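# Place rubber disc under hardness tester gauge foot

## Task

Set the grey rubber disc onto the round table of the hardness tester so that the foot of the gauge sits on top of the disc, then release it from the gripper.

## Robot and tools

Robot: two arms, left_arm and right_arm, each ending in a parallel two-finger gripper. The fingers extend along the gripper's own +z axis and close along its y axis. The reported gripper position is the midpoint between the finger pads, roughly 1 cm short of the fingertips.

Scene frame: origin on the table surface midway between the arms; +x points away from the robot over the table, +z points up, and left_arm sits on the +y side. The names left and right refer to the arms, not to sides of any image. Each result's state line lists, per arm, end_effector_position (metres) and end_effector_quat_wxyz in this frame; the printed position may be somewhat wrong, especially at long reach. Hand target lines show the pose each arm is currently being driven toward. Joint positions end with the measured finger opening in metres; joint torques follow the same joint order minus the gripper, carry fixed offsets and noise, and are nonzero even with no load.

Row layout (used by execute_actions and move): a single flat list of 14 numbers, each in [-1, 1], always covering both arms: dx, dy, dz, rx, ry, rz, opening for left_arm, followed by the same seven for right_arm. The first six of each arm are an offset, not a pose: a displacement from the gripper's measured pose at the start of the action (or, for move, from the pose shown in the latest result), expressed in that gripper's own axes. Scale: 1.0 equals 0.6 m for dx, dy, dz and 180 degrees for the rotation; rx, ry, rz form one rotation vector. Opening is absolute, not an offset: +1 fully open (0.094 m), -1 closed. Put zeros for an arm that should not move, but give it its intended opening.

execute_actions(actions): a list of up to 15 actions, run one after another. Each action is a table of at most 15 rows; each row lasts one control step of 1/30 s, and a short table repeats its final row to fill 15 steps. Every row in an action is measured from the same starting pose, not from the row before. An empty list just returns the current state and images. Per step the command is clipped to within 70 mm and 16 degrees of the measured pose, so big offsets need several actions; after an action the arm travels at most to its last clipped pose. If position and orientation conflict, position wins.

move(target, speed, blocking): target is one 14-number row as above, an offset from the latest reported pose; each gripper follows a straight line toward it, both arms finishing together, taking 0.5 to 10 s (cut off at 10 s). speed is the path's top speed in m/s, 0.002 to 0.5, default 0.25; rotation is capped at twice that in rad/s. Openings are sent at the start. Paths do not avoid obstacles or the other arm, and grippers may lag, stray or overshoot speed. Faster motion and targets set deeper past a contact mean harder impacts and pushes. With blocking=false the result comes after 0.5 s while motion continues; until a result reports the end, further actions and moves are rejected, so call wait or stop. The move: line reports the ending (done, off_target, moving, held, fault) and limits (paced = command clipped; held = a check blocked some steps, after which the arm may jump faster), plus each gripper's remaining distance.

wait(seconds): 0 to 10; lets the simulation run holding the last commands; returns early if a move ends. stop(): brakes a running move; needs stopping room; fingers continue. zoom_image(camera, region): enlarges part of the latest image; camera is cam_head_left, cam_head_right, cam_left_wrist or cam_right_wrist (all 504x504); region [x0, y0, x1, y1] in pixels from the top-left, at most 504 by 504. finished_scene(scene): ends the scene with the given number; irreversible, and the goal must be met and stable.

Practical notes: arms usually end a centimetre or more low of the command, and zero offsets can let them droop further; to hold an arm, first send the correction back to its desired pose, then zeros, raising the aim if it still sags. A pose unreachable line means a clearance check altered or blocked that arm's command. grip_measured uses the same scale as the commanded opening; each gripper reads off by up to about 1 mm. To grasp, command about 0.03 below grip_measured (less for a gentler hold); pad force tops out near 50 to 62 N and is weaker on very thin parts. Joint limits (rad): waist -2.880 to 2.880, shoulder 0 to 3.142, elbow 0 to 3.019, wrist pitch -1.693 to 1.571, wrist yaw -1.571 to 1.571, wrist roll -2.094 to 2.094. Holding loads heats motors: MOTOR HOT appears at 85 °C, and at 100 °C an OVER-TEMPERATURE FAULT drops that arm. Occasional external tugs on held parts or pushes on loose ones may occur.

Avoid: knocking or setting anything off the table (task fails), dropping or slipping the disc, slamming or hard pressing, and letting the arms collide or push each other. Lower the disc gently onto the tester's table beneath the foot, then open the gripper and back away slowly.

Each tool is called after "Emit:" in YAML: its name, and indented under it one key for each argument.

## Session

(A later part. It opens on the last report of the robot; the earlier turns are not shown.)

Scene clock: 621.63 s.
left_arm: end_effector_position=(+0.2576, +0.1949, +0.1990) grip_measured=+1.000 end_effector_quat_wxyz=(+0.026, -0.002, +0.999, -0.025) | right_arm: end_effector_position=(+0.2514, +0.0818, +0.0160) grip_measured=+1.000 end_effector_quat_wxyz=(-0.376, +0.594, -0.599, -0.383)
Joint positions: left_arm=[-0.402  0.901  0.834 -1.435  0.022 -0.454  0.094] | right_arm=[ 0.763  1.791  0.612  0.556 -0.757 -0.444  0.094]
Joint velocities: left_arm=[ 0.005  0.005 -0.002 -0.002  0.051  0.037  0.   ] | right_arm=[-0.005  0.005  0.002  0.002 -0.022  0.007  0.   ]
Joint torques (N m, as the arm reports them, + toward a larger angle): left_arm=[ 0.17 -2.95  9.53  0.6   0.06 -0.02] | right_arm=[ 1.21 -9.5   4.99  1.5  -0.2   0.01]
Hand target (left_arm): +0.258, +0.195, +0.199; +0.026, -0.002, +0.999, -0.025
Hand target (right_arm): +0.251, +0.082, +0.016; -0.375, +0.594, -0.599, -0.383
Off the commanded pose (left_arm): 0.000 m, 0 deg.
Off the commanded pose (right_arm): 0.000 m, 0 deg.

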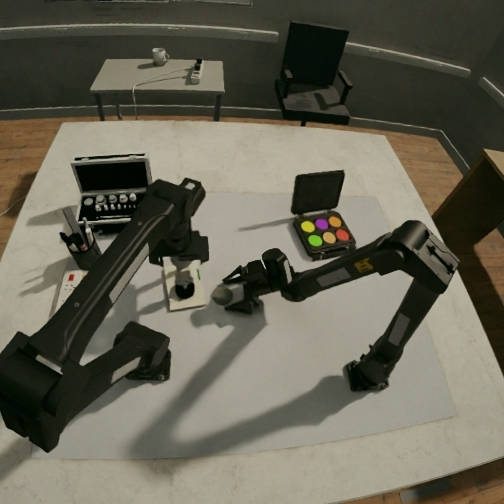

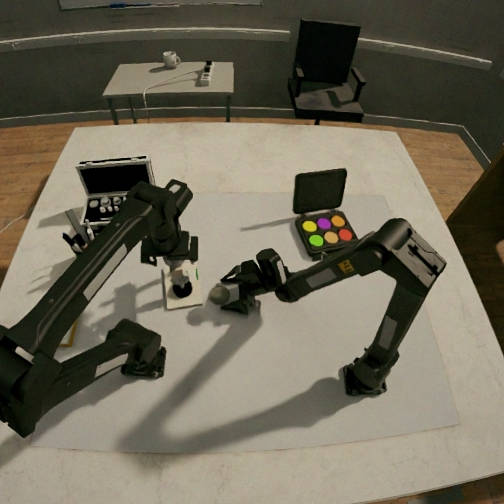

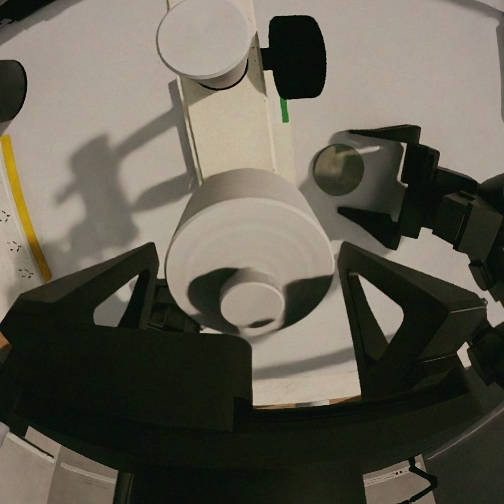

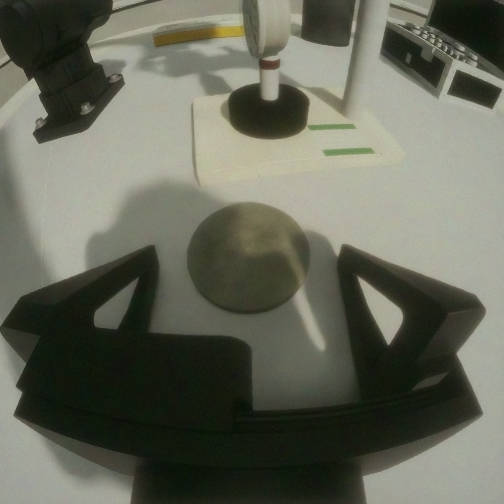

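Emit:
move:
  target: [-0.0052, -0.003, -0.1, 0, 0, 0, 1, -0.0704, 0, -0.0869, 0, 0, 0, 1]
  speed: 0.15

Scene clock: 635.83 s.
left_arm: end_effector_position=(+0.2461, +0.2004, +0.2334) grip_measured=+1.000 end_effector_quat_wxyz=(+0.002, -0.002, +1.000, -0.013) | right_arm: end_effector_position=(+0.2528, +0.0537, +0.0794) grip_measured=+1.000 end_effector_quat_wxyz=(-0.378, +0.593, -0.598, -0.384)
Joint positions: left_arm=[-0.402  0.901  0.926 -1.581  0.022 -0.454  0.094] | right_arm=[ 0.702  1.553  0.588  0.315 -0.806 -0.489  0.094]
Joint velocities: left_arm=[ 0.005 -0.005  0.007 -0.017 -0.007  0.037  0.   ] | right_arm=[ 0.005 -0.005 -0.007  0.002  0.11  -0.066  0.   ]
Joint torques (N m, as the arm reports them, + toward a larger angle): left_arm=[ 0.16 -3.18 14.22 -0.02  0.06 -0.01] | right_arm=[ 0.86 -7.49  6.67  1.07 -0.33 -0.07]
Hand target (left_arm): +0.256, +0.196, +0.259; +0.027, -0.002, +0.999, -0.025
Hand target (right_arm): +0.253, +0.052, +0.076; -0.375, +0.594, -0.599, -0.383
Off the commanded pose (left_arm): 0.028 m, 3 deg.
Off the commanded pose (right_arm): 0.003 m, 0 deg.
move: off_target (left_arm)

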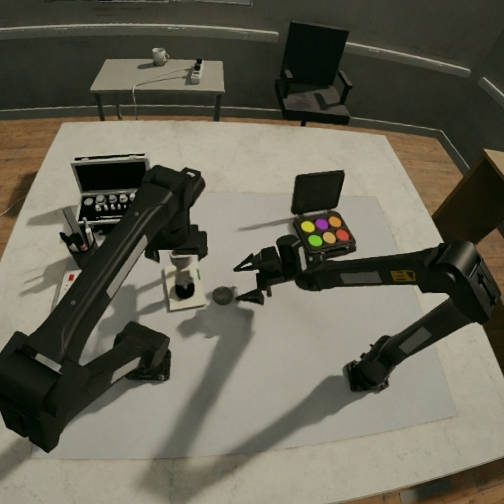

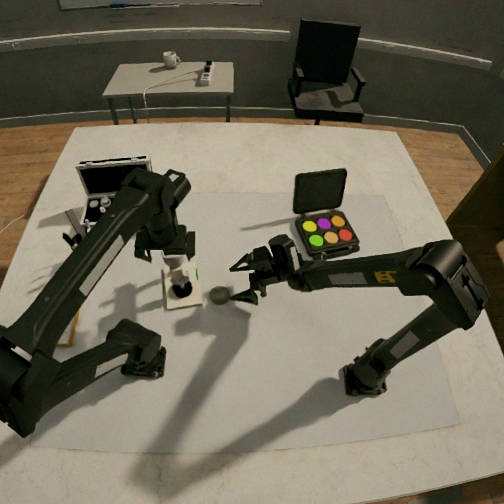

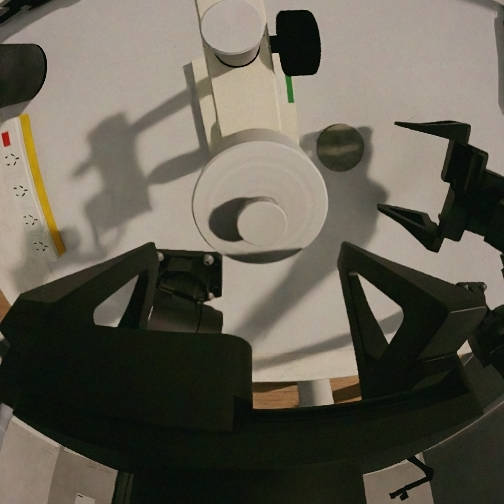

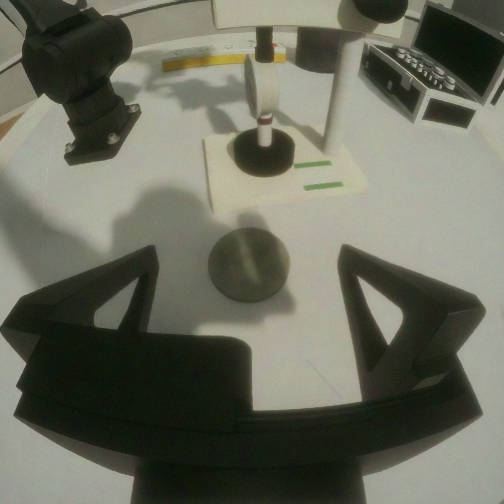

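Emit:
move:
  target: [-0.0192, -0.0077, 0.0575, 0, 0, 0, 1, 0, 0, 0, 0, 0, 0, 1]
  speed: 0.1

Scene clock: 648.00 s.
left_arm: end_effector_position=(+0.2560, +0.1956, +0.2041) grip_measured=+1.000 end_effector_quat_wxyz=(+0.004, -0.002, +1.000, -0.014) | right_arm: end_effector_position=(+0.2528, +0.0537, +0.0794) grip_measured=+1.000 end_effector_quat_wxyz=(-0.378, +0.593, -0.598, -0.384)
Joint positions: left_arm=[-0.402  0.932  0.866 -1.485  0.022 -0.454  0.094] | right_arm=[ 0.702  1.553  0.588  0.315 -0.806 -0.491  0.094]
Joint velocities: left_arm=[-0.005 -0.005  0.012  0.002 -0.051  0.007  0.   ] | right_arm=[-0.005 -0.005 -0.022 -0.007 -0.037  0.022  0.   ]
Joint torques (N m, as the arm reports them, + toward a larger angle): left_arm=[ 0.41 -2.41  8.84  1.12  0.06  0.01] | right_arm=[ 1.33 -7.75  6.76  1.45 -0.22  0.03]
Hand target (left_arm): +0.258, +0.196, +0.199; +0.002, -0.002, +1.000, -0.013
Hand target (right_arm): +0.253, +0.054, +0.079; -0.378, +0.593, -0.598, -0.384
Off the commanded pose (left_arm): 0.005 m, 0 deg.
Off the commanded pose (right_arm): 0.000 m, 0 deg.
move: done

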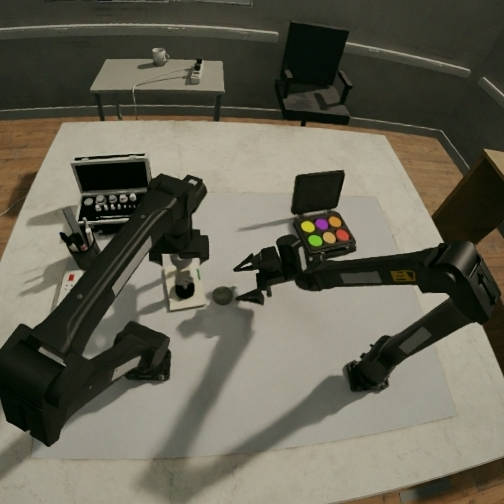

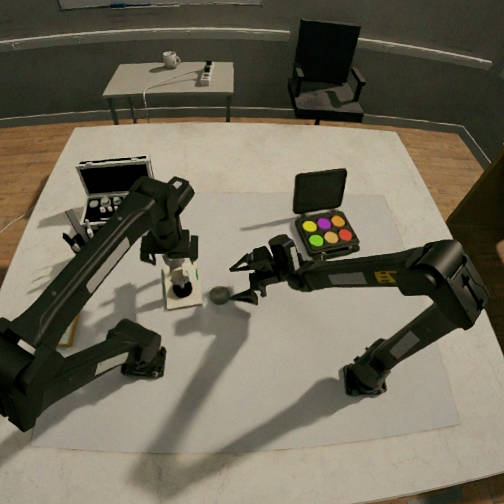

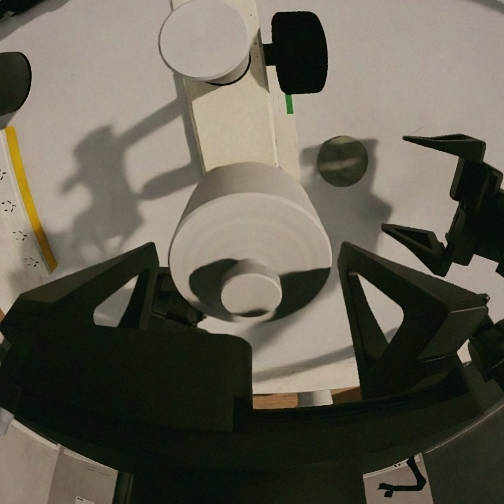

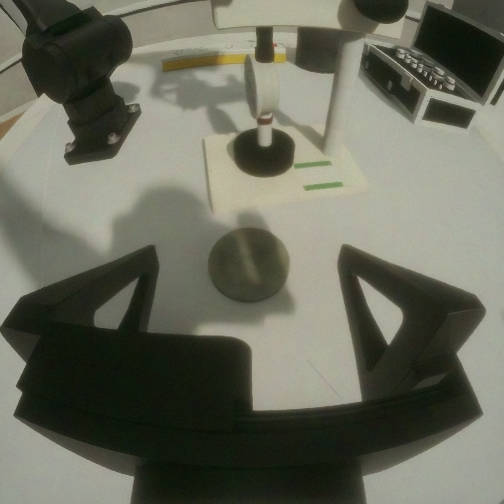

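Emit:
execute_actions:
  actions:
    - [[0,0,0,0,0,0,0.1,0,0,0,0,0,0,1]]
    - [[0,0,0,0,0,0,0.1,0,0,0,0,0,0,1]]

Scene clock: 650.83 s.
left_arm: end_effector_position=(+0.2559, +0.1953, +0.2041) grip_measured=+0.211 end_effector_quat_wxyz=(+0.004, -0.002, +1.000, -0.016) | right_arm: end_effector_position=(+0.2528, +0.0537, +0.0794) grip_measured=+1.000 end_effector_quat_wxyz=(-0.378, +0.593, -0.598, -0.384)
Joint positions: left_arm=[-0.402  0.932  0.866 -1.485  0.025 -0.455  0.057] | right_arm=[ 0.702  1.553  0.588  0.315 -0.806 -0.491  0.094]
Joint velocities: left_arm=[-0.015 -0.015 -0.012 -0.002 -0.007 -0.037  0.   ] | right_arm=[-0.005 -0.005 -0.002 -0.012 -0.081 -0.022  0.   ]
Joint torques (N m, as the arm reports them, + toward a larger angle): left_arm=[ 0.37 -3.12  9.42  0.51  0.02  0.  ] | right_arm=[ 1.25 -8.02  6.78  1.45 -0.22  0.03]
Hand target (left_arm): +0.256, +0.195, +0.204; +0.004, -0.002, +1.000, -0.016
Hand target (right_arm): +0.253, +0.054, +0.079; -0.378, +0.593, -0.598, -0.384
Off the commanded pose (left_arm): 0.000 m, 0 deg.
Off the commanded pose (right_arm): 0.000 m, 0 deg.

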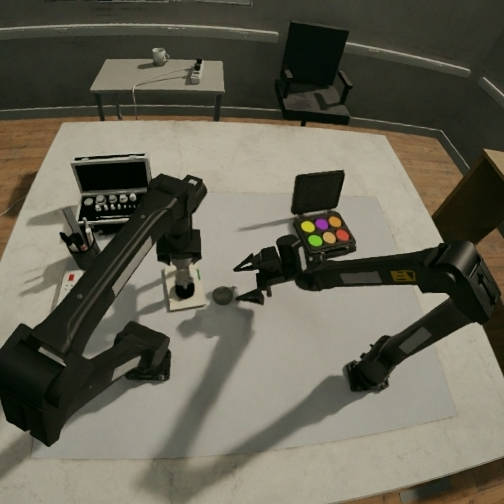

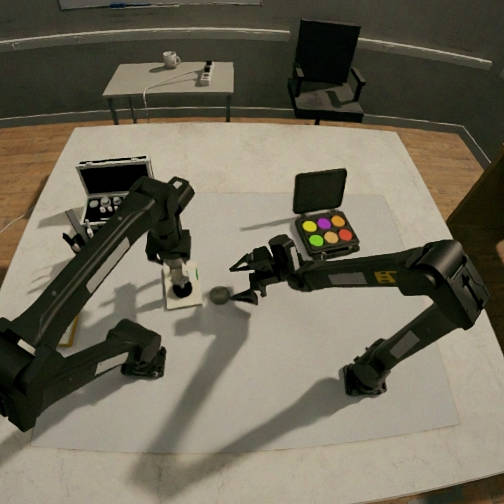

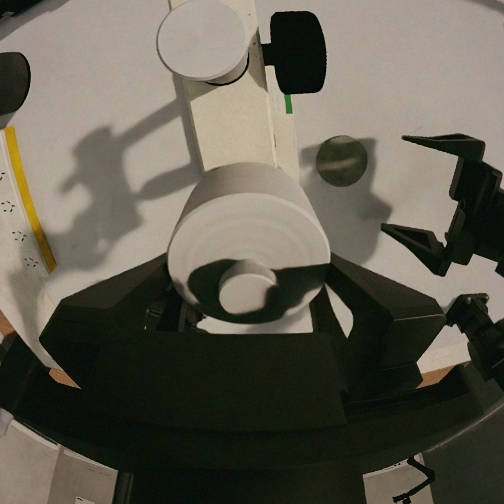

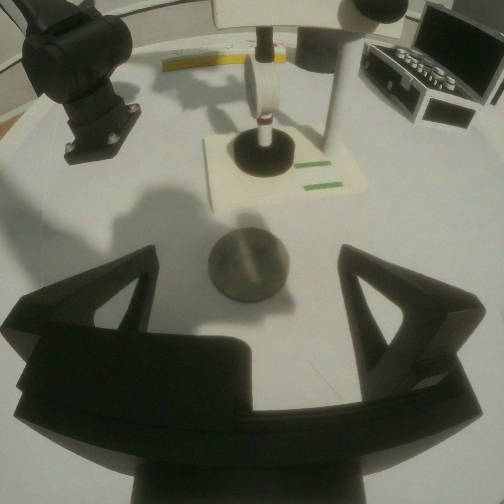

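Emit:
execute_actions:
  actions:
    - [[0,0,-0.1,0,0,0,0.1,0,0,0,0,0,0,1]]

Scene clock: 652.93 s.
left_arm: end_effector_position=(+0.2548, +0.1954, +0.2249) grip_measured=+0.211 end_effector_quat_wxyz=(-0.007, -0.001, +1.000, -0.011) | right_arm: end_effector_position=(+0.2528, +0.0537, +0.0794) grip_measured=+1.000 end_effector_quat_wxyz=(-0.378, +0.593, -0.598, -0.384)
Joint positions: left_arm=[-0.402  0.943  0.927 -1.558  0.027 -0.452  0.057] | right_arm=[ 0.702  1.553  0.588  0.315 -0.806 -0.491  0.094]
Joint velocities: left_arm=[-0.005  0.005  0.017  0.002 -0.095 -0.007 -0.001] | right_arm=[ 0.005 -0.015  0.012 -0.007 -0.081 -0.022  0.   ]
Joint torques (N m, as the arm reports them, + toward a larger angle): left_arm=[ 0.23 -4.77 15.98 -3.09 -0.04 -0.03] | right_arm=[ 1.22 -7.9   6.8   1.43 -0.22  0.01]
Hand target (left_arm): +0.255, +0.196, +0.262; +0.005, -0.002, +1.000, -0.016
Hand target (right_arm): +0.253, +0.054, +0.079; -0.378, +0.593, -0.598, -0.384
Off the commanded pose (left_arm): 0.039 m, 1 deg.
Off the commanded pose (right_arm): 0.000 m, 0 deg.

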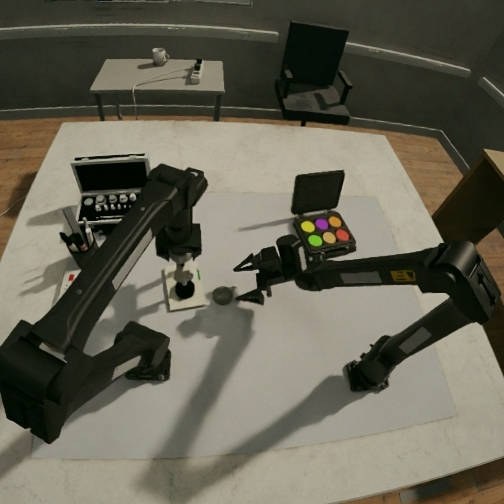

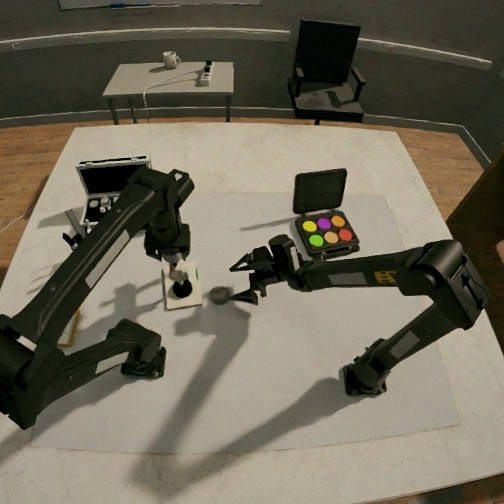

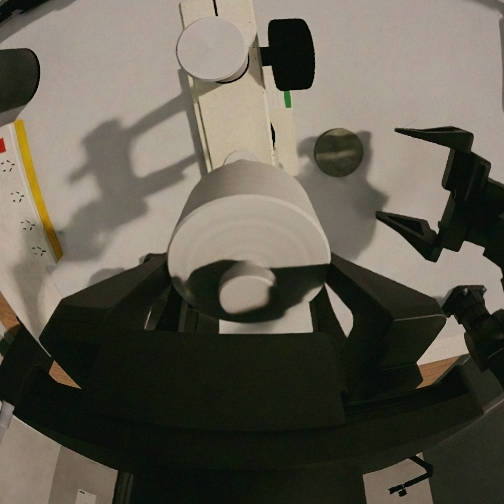

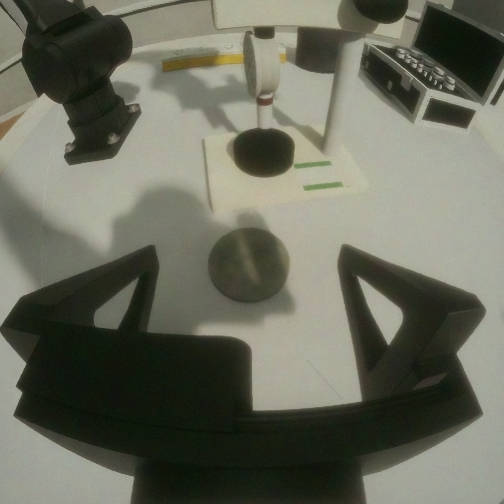

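Emit:
move:
  target: [0, 0, -0.062, 0, 0, 0, 0.1, 0.0799, 0.0023, 0.0877, 0, 0, 0, 1]
  speed: 0.12

Scene clock: 660.30 s.
left_arm: end_effector_position=(+0.2544, +0.1952, +0.2225) grip_measured=+0.211 end_effector_quat_wxyz=(-0.015, -0.001, +1.000, -0.009) | right_arm: end_effector_position=(+0.2468, +0.0751, +0.0153) grip_measured=+1.000 end_effector_quat_wxyz=(-0.378, +0.596, -0.597, -0.382)
Joint positions: left_arm=[-0.402  0.954  0.926 -1.563  0.029 -0.452  0.057] | right_arm=[ 0.758  1.783  0.589  0.571 -0.759 -0.453  0.094]
Joint velocities: left_arm=[-0.015 -0.005 -0.002 -0.002  0.022 -0.022 -0.001] | right_arm=[-0.005 -0.015  0.007  0.007  0.037  0.007  0.   ]
Joint torques (N m, as the arm reports them, + toward a larger angle): left_arm=[ 0.26 -4.46 16.22 -3.38 -0.01 -0.01] | right_arm=[ 1.71 -8.01  6.5   1.87 -0.05  0.14]
Hand target (left_arm): +0.254, +0.196, +0.259; -0.006, -0.001, +1.000, -0.012
Hand target (right_arm): +0.250, +0.082, +0.014; -0.379, +0.593, -0.598, -0.384
Off the commanded pose (left_arm): 0.040 m, 1 deg.
Off the commanded pose (right_arm): 0.008 m, 0 deg.
move: off_target (left_arm)

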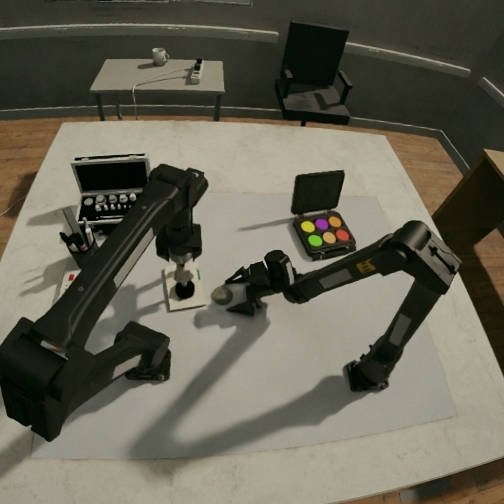

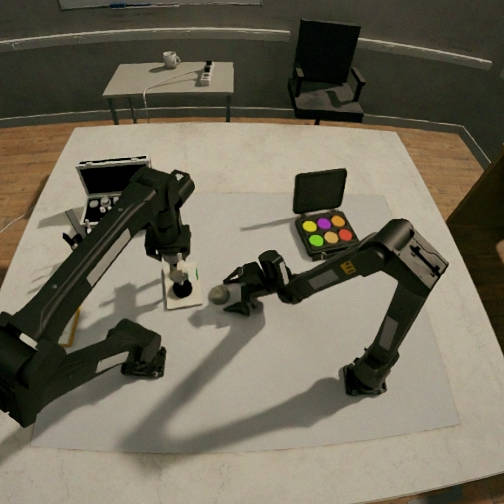

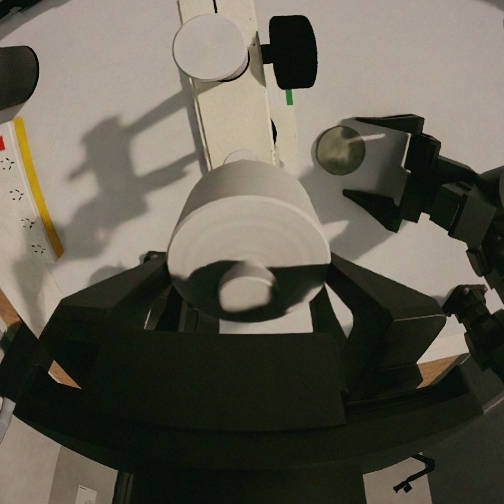

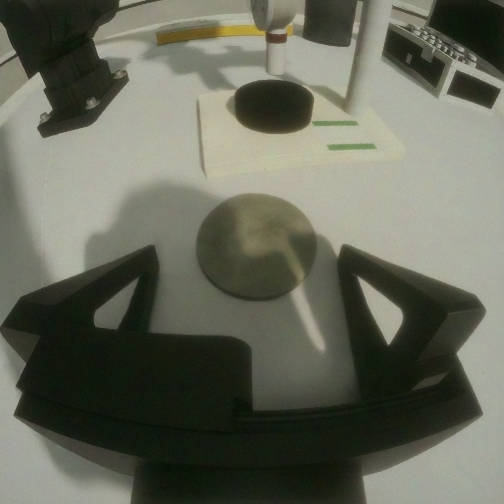

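Emit:
execute_actions:
  actions:
    - [[0,0,-0.062,0,0,0,0.1,-0.004,-0.01,0.02,0,0,0,1]]
    - [[0,0,-0.062,0,0,0,0.1,0,0,0,0,0,0,0.2]]
    - [[0,0,-0.062,0,0,0,0.1,0,0,0,0,0,0,0.2]]

Scene clock: 667.40 s.
left_arm: end_effector_position=(+0.2535, +0.1952, +0.2206) grip_measured=+0.211 end_effector_quat_wxyz=(-0.038, -0.003, +0.999, -0.004) | right_arm: end_effector_position=(+0.2494, +0.0801, +0.0153) grip_measured=+0.231 end_effector_quat_wxyz=(-0.379, +0.596, -0.596, -0.381)
Joint positions: left_arm=[-0.394  0.985  0.938 -1.59   0.041 -0.447  0.057] | right_arm=[ 0.764  1.791  0.602  0.572 -0.753 -0.45   0.058]
Joint velocities: left_arm=[-0.015 -0.015 -0.012 -0.017 -0.066 -0.037  0.   ] | right_arm=[-0.005 -0.015 -0.012 -0.002  0.037 -0.037 -0.001]
Joint torques (N m, as the arm reports them, + toward a larger angle): left_arm=[ 0.15 -4.55 15.98 -3.28 -0.14 -0.02] | right_arm=[ 1.23 -9.42  4.95  1.51 -0.19  0.02]
Hand target (left_arm): +0.255, +0.195, +0.256; -0.029, -0.002, +1.000, -0.006
Hand target (right_arm): +0.249, +0.080, +0.015; -0.379, +0.596, -0.596, -0.381
Off the commanded pose (left_arm): 0.038 m, 1 deg.
Off the commanded pose (right_arm): 0.000 m, 0 deg.

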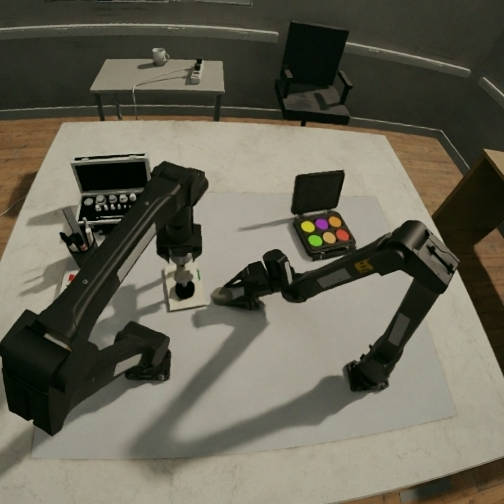

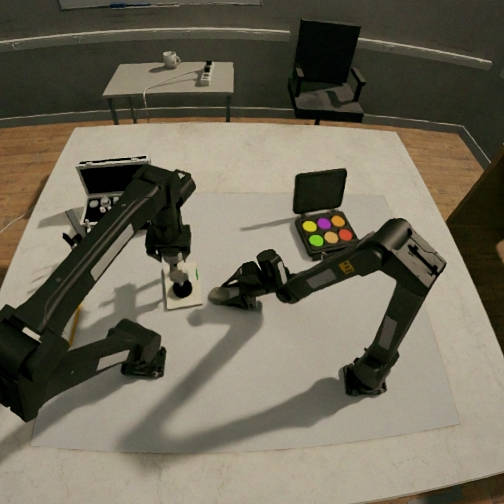

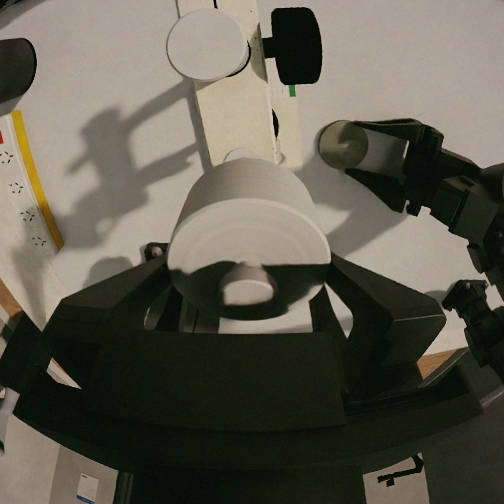

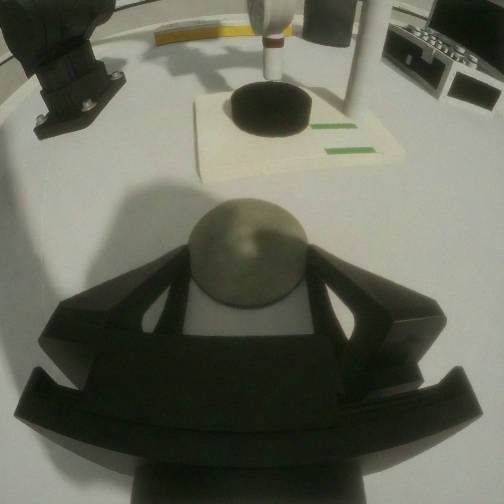

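Emit:
move:
  target: [0, 0, -0.115, 0, 0, 0, 0.1, -0.041, -0.0183, -0.0186, 0, 0, 0, 0.15]
  speed: 0.08

Scene clock: 683.87 s.
left_arm: end_effector_position=(+0.2533, +0.1952, +0.2271) grip_measured=+0.210 end_effector_quat_wxyz=(-0.049, -0.003, +0.999, -0.003) | right_arm: end_effector_position=(+0.2480, +0.0734, +0.0293) grip_measured=+0.231 end_effector_quat_wxyz=(-0.364, +0.594, -0.606, -0.383)
Joint positions: left_arm=[-0.39   0.998  0.962 -1.621  0.048 -0.443  0.057] | right_arm=[ 0.753  1.723  0.602  0.461 -0.764 -0.456  0.058]
Joint velocities: left_arm=[ 0.015  0.005  0.012 -0.002 -0.007 -0.037  0.   ] | right_arm=[-0.015  0.005 -0.002 -0.022  0.081  0.022 -0.001]
Joint torques (N m, as the arm reports them, + toward a larger angle): left_arm=[ 0.16 -8.31 18.11 -2.97 -0.24 -0.04] | right_arm=[ 0.87 -9.95  8.23  1.34 -0.35 -0.07]
Hand target (left_arm): +0.256, +0.196, +0.283; -0.001, -0.003, +1.000, -0.022
Hand target (right_arm): +0.260, +0.080, +0.042; -0.379, +0.596, -0.596, -0.381
Off the commanded pose (left_arm): 0.063 m, 1 deg.
Off the commanded pose (right_arm): 0.019 m, 2 deg.
joint sent to its limit (left arm) — the command would take joint 4 (wrist pitch) past its lower limit, so that joint was sent only as far as its limit.
move: off_target (left_arm, right_arm)

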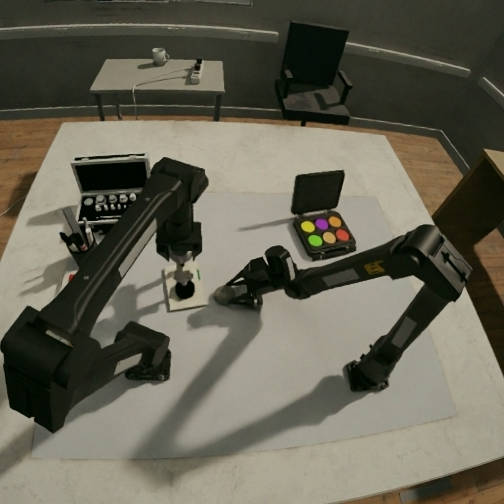

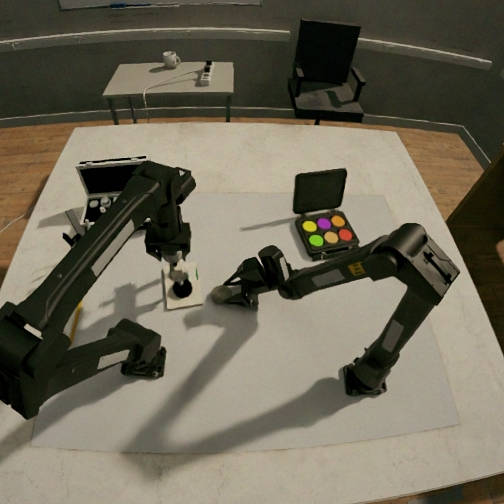

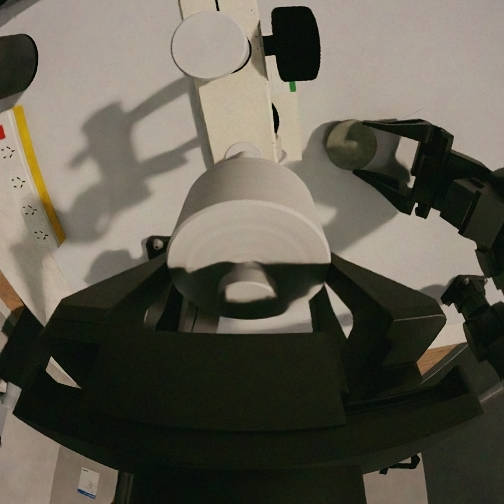

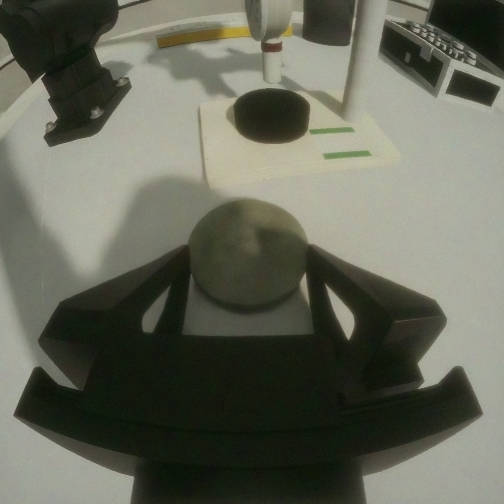

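Emit:
move:
  target: [0, 0, -0.09, 0, 0, 0, 0.1, -0.0747, -0.0217, 0.0759, 0, 0, 0, 0.15]
  speed: 0.08

Scene clock: 691.23 s.
left_arm: end_effector_position=(+0.2531, +0.1951, +0.2270) grip_measured=+0.210 end_effector_quat_wxyz=(-0.055, -0.003, +0.998, -0.004) | right_arm: end_effector_position=(+0.2553, +0.1248, +0.0470) grip_measured=+0.231 end_effector_quat_wxyz=(-0.363, +0.596, -0.606, -0.382)
Joint positions: left_arm=[-0.387  1.005  0.965 -1.628  0.053 -0.439  0.057] | right_arm=[ 0.836  1.739  0.717  0.403 -0.696 -0.396  0.058]
Joint velocities: left_arm=[-0.024 -0.005  0.007 -0.002 -0.007  0.037  0.   ] | right_arm=[-0.005 -0.005 -0.007 -0.017  0.022  0.095 -0.001]
Joint torques (N m, as the arm reports them, + toward a larger angle): left_arm=[ 0.26 -7.66 17.2  -2.7  -0.17 -0.04] | right_arm=[ 1.11 -8.82  9.22  1.3  -0.06  0.09]
Hand target (left_arm): +0.256, +0.195, +0.276; -0.015, -0.004, +1.000, -0.019
Hand target (right_arm): +0.261, +0.134, +0.050; -0.364, +0.594, -0.606, -0.383
Off the commanded pose (left_arm): 0.054 m, 1 deg.
Off the commanded pose (right_arm): 0.011 m, 0 deg.
joint sent to its limit (left arm) — the command would take joint 4 (wrist pitch) past its lower limit, so that joint was sent only as far as its limit.
move: off_target (left_arm, right_arm)

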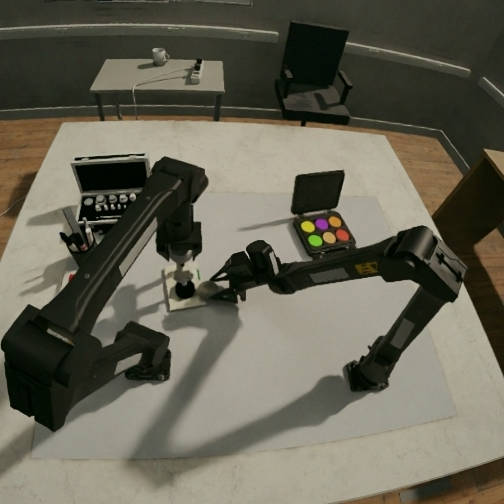

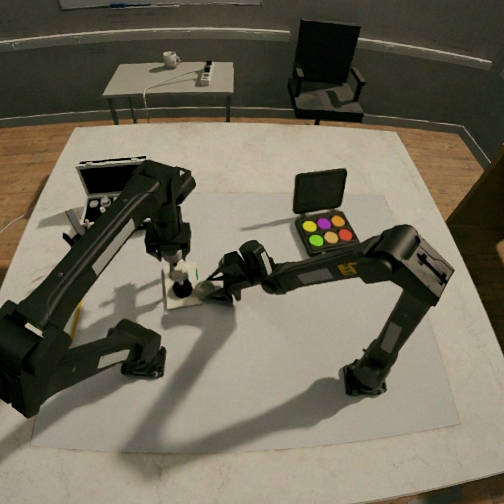

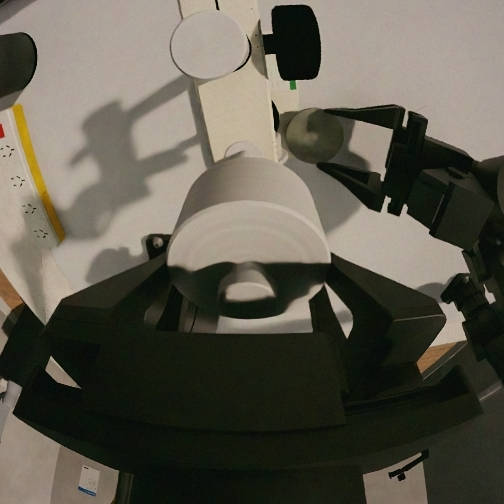

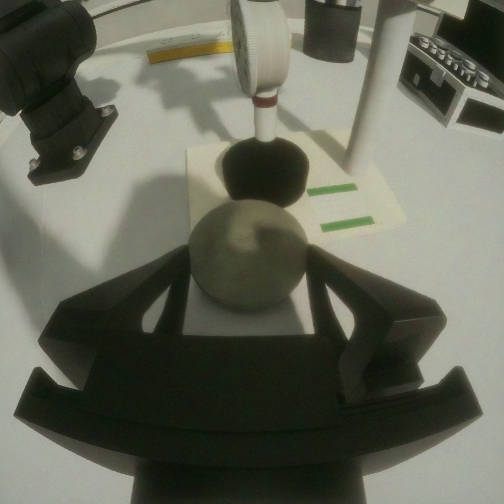

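Emit:
move:
  target: [0, 0, -0.085, 0, 0, 0, 0.1, -0.0629, -0.0133, 0.1143, 0, 0, 0, 0.15]
  speed: 0.06

Scene clock: 698.10 s.
left_arm: end_effector_position=(+0.2529, +0.1953, +0.2238) grip_measured=+0.209 end_effector_quat_wxyz=(-0.061, -0.003, +0.998, -0.003) | right_arm: end_effector_position=(+0.2492, +0.1390, +0.0264) grip_measured=+0.235 end_effector_quat_wxyz=(-0.333, +0.590, -0.633, -0.373)
Joint positions: left_arm=[-0.384  1.012  0.96  -1.627  0.057 -0.436  0.057] | right_arm=[ 0.878  1.783  0.75   0.361 -0.64  -0.352  0.058]
Joint velocities: left_arm=[ 0.005 -0.024 -0.022 -0.012 -0.022 -0.037 -0.   ] | right_arm=[-0.015 -0.005 -0.002 -0.017 -0.051 -0.022 -0.   ]
Joint torques (N m, as the arm reports them, + toward a larger angle): left_arm=[ 0.36 -7.9  17.09 -2.78 -0.14 -0.04] | right_arm=[ 6.11 -8.17 18.05  1.95  0.75  0.37]
Hand target (left_arm): +0.256, +0.195, +0.273; -0.021, -0.004, +1.000, -0.019
Hand target (right_arm): +0.256, +0.196, +0.056; -0.363, +0.595, -0.605, -0.384
Off the commanded pose (left_arm): 0.054 m, 1 deg.
Off the commanded pose (right_arm): 0.070 m, 5 deg.
joint sent to its limit (left arm) — the command would take joint 4 (wrist pitch) past its lower limit, so that joint was sent only as far as its limit.
move: off_target (left_arm, right_arm)

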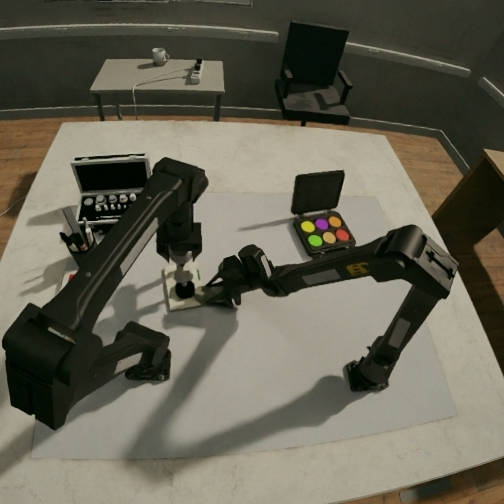

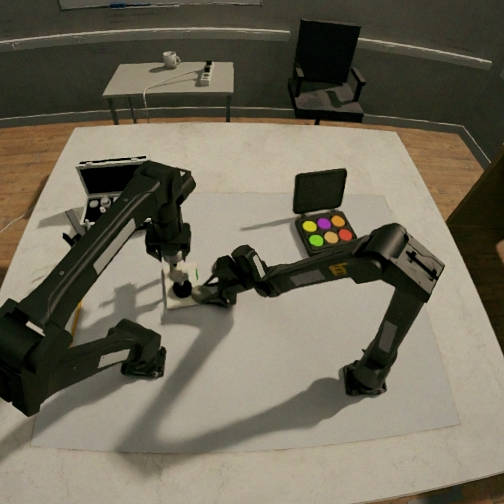

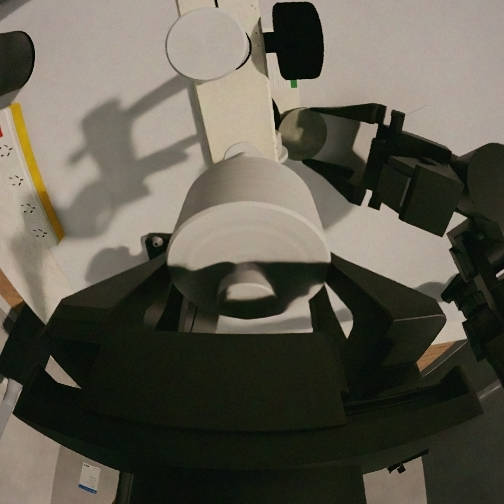

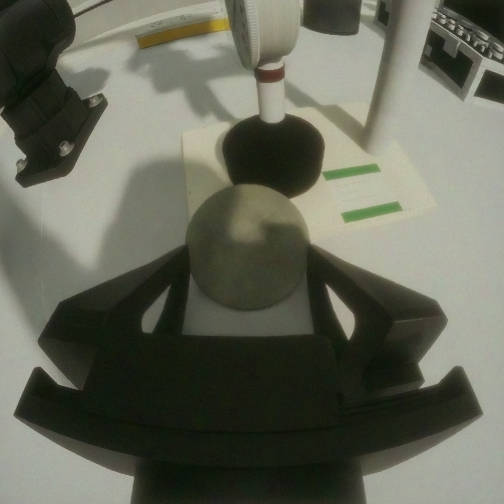

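Emit:
move:
  target: [0, 0, -0.085, 0, 0, 0, 0.1, -0.0538, -0.0167, -0.0428, 0, 0, 0, 0.15]
  speed: 0.06

Scene clock: 705.17 s.
left_arm: end_effector_position=(+0.2528, +0.1952, +0.2216) grip_measured=+0.209 end_effector_quat_wxyz=(-0.066, -0.004, +0.998, -0.003) | right_arm: end_effector_position=(+0.2498, +0.1231, +0.0494) grip_measured=+0.235 end_effector_quat_wxyz=(-0.316, +0.589, -0.644, -0.373)
Joint positions: left_arm=[-0.381  1.019  0.958 -1.627  0.061 -0.433  0.057] | right_arm=[ 0.851  1.692  0.746  0.222 -0.662 -0.37   0.058]
Joint velocities: left_arm=[ 0.005 -0.005  0.007  0.002 -0.007  0.037  0.001] | right_arm=[-0.015 -0.005  0.007 -0.007 -0.11  -0.066 -0.001]
Joint torques (N m, as the arm reports them, + toward a larger angle): left_arm=[ 0.42 -7.87 16.94 -2.77 -0.13 -0.03] | right_arm=[  0.6  -10.67  10.22   1.26  -0.34  -0.09]
Hand target (left_arm): +0.257, +0.195, +0.270; -0.027, -0.004, +0.999, -0.018
Hand target (right_arm): +0.262, +0.132, +0.066; +0.334, -0.590, +0.633, +0.373
Off the commanded pose (left_arm): 0.053 m, 1 deg.
Off the commanded pose (right_arm): 0.023 m, 2 deg.
joint sent to its limit (left arm) — the command would take joint 4 (wrist pitch) past its lower limit, so that joint was sent only as far as its limit.
move: off_target (left_arm, right_arm)

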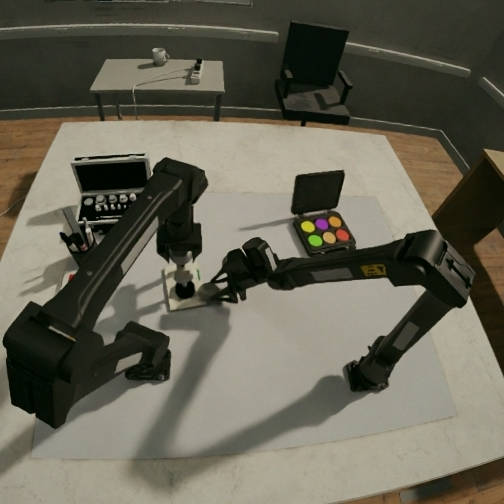

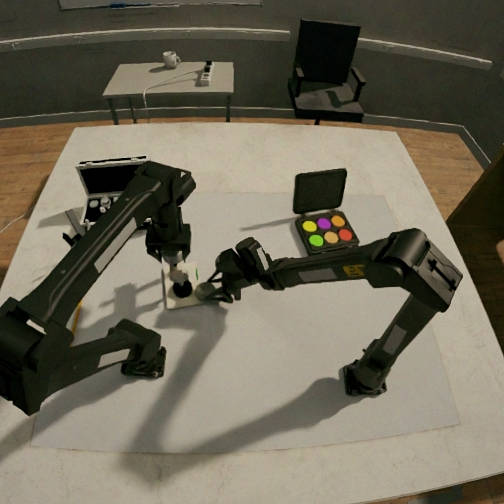

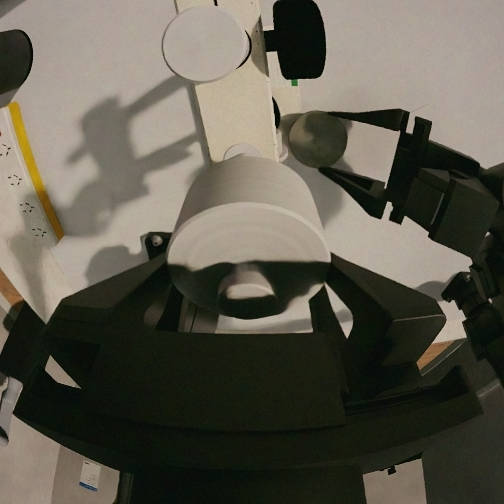

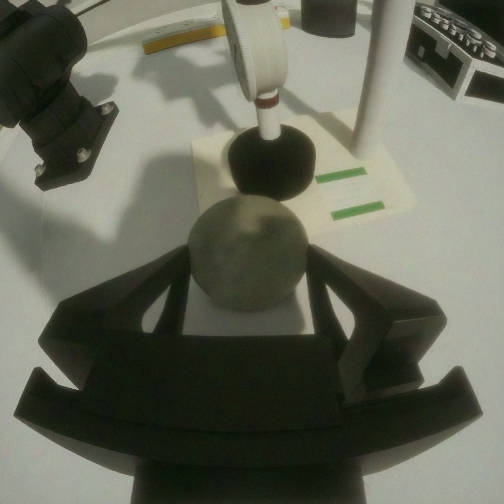

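Emit:
execute_actions:
  actions:
    - [[0,0,-0.085,0,0,0,0.1,-0.0188,-0.0145,0.0318,0.0083,-0.04,-0.0348,0.15]]
    - [[0,0,-0.085,0,0,0,0.1,0,0,0,0,0,0,0.15]]

Scene clock: 728.53 s.
left_arm: end_effector_position=(+0.2528, +0.1953, +0.2216) grip_measured=+0.209 end_effector_quat_wxyz=(-0.067, -0.004, +0.998, -0.004) | right_arm: end_effector_position=(+0.2605, +0.1408, +0.0447) grip_measured=+0.235 end_effector_quat_wxyz=(-0.379, +0.593, -0.601, -0.379)
Joint positions: left_arm=[-0.379  1.019  0.958 -1.628  0.064 -0.431  0.057] | right_arm=[ 0.858  1.779  0.741  0.464 -0.668 -0.372  0.058]
Joint velocities: left_arm=[-0.024  0.005 -0.022 -0.002 -0.007  0.066  0.001] | right_arm=[-0.005 -0.005 -0.012 -0.002 -0.022 -0.022 -0.   ]
Joint torques (N m, as the arm reports them, + toward a larger angle): left_arm=[ 0.67 -7.4  16.84 -2.74 -0.03  0.  ] | right_arm=[  1.34 -10.5    6.2    1.56  -0.16   0.01]
Hand target (left_arm): +0.257, +0.195, +0.268; -0.031, -0.004, +0.999, -0.019
Hand target (right_arm): +0.260, +0.141, +0.045; -0.379, +0.593, -0.601, -0.379
Off the commanded pose (left_arm): 0.051 m, 0 deg.
Off the commanded pose (right_arm): 0.000 m, 0 deg.
joint sent to its limit (left arm) — the command would take joint 4 (wrist pitch) past its lower limit, so that joint was sent only as far as its limit.

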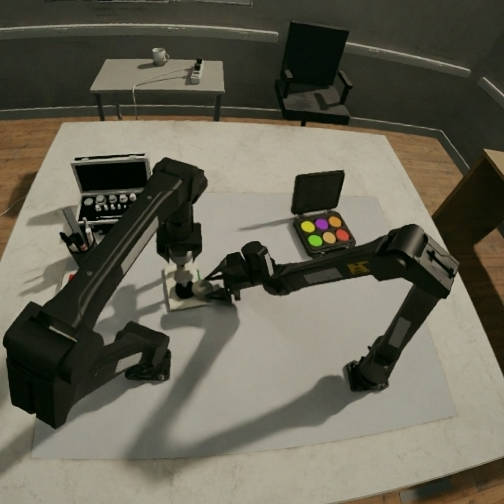

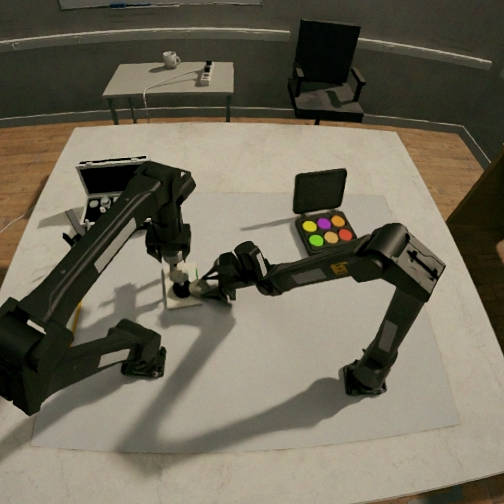

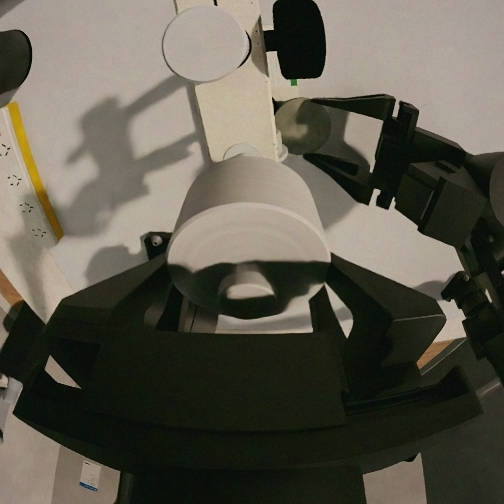

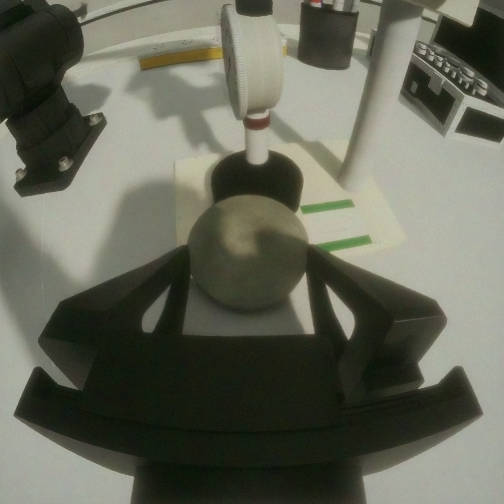

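Emit:
execute_actions:
  actions:
    - [[0,0,-0.085,0,0,0,0.1,-0.0267,0,0.0428,0,0,0,0.15]]
    - [[0,0,-0.085,0,0,0,0.1,0,0,0,0,0,0,0.15]]

Scene clock: 732.70 s.
left_arm: end_effector_position=(+0.2528, +0.1953, +0.2216) grip_measured=+0.209 end_effector_quat_wxyz=(-0.067, -0.003, +0.998, -0.005) | right_arm: end_effector_position=(+0.2527, +0.1636, +0.0467) grip_measured=+0.235 end_effector_quat_wxyz=(-0.377, +0.597, -0.599, -0.379)
Joint positions: left_arm=[-0.378  1.019  0.958 -1.628  0.064 -0.43   0.057] | right_arm=[ 0.906  1.794  0.777  0.456 -0.631 -0.351  0.058]
Joint velocities: left_arm=[-0.015 -0.024 -0.002 -0.007  0.066  0.007  0.001] | right_arm=[-0.015 -0.005 -0.022  0.002  0.037  0.051 -0.   ]
Joint torques (N m, as the arm reports them, + toward a larger angle): left_arm=[ 0.67 -7.4  16.82 -2.73  0.    0.  ] | right_arm=[  1.2  -11.15   6.49   1.57  -0.14   0.01]
Hand target (left_arm): +0.257, +0.195, +0.268; -0.032, -0.004, +0.999, -0.020
Hand target (right_arm): +0.253, +0.164, +0.047; -0.377, +0.597, -0.599, -0.379
Off the commanded pose (left_arm): 0.051 m, 0 deg.
Off the commanded pose (right_arm): 0.000 m, 0 deg.
joint sent to its limit (left arm) — the command would take joint 4 (wrist pitch) past its lower limit, so that joint was sent only as far as its limit.

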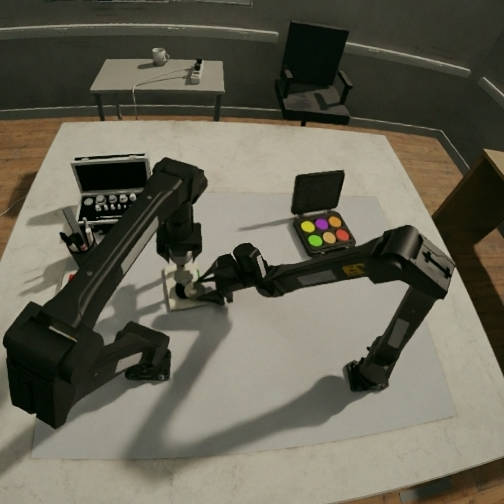

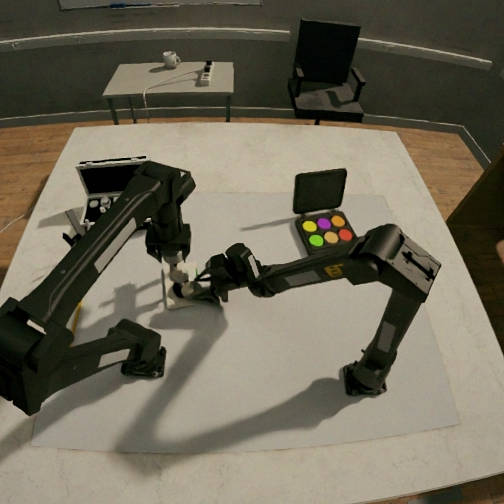

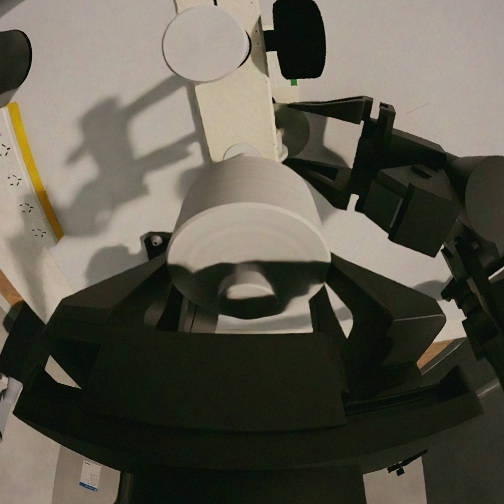

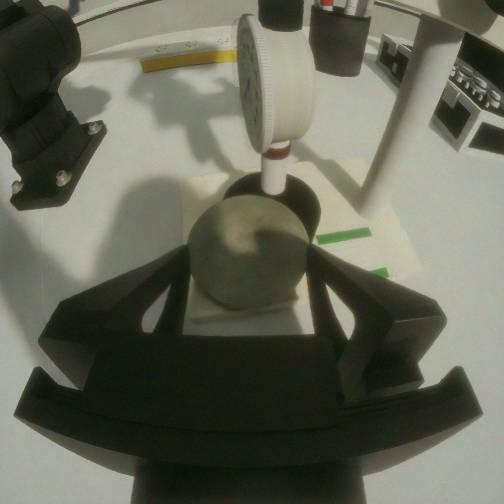

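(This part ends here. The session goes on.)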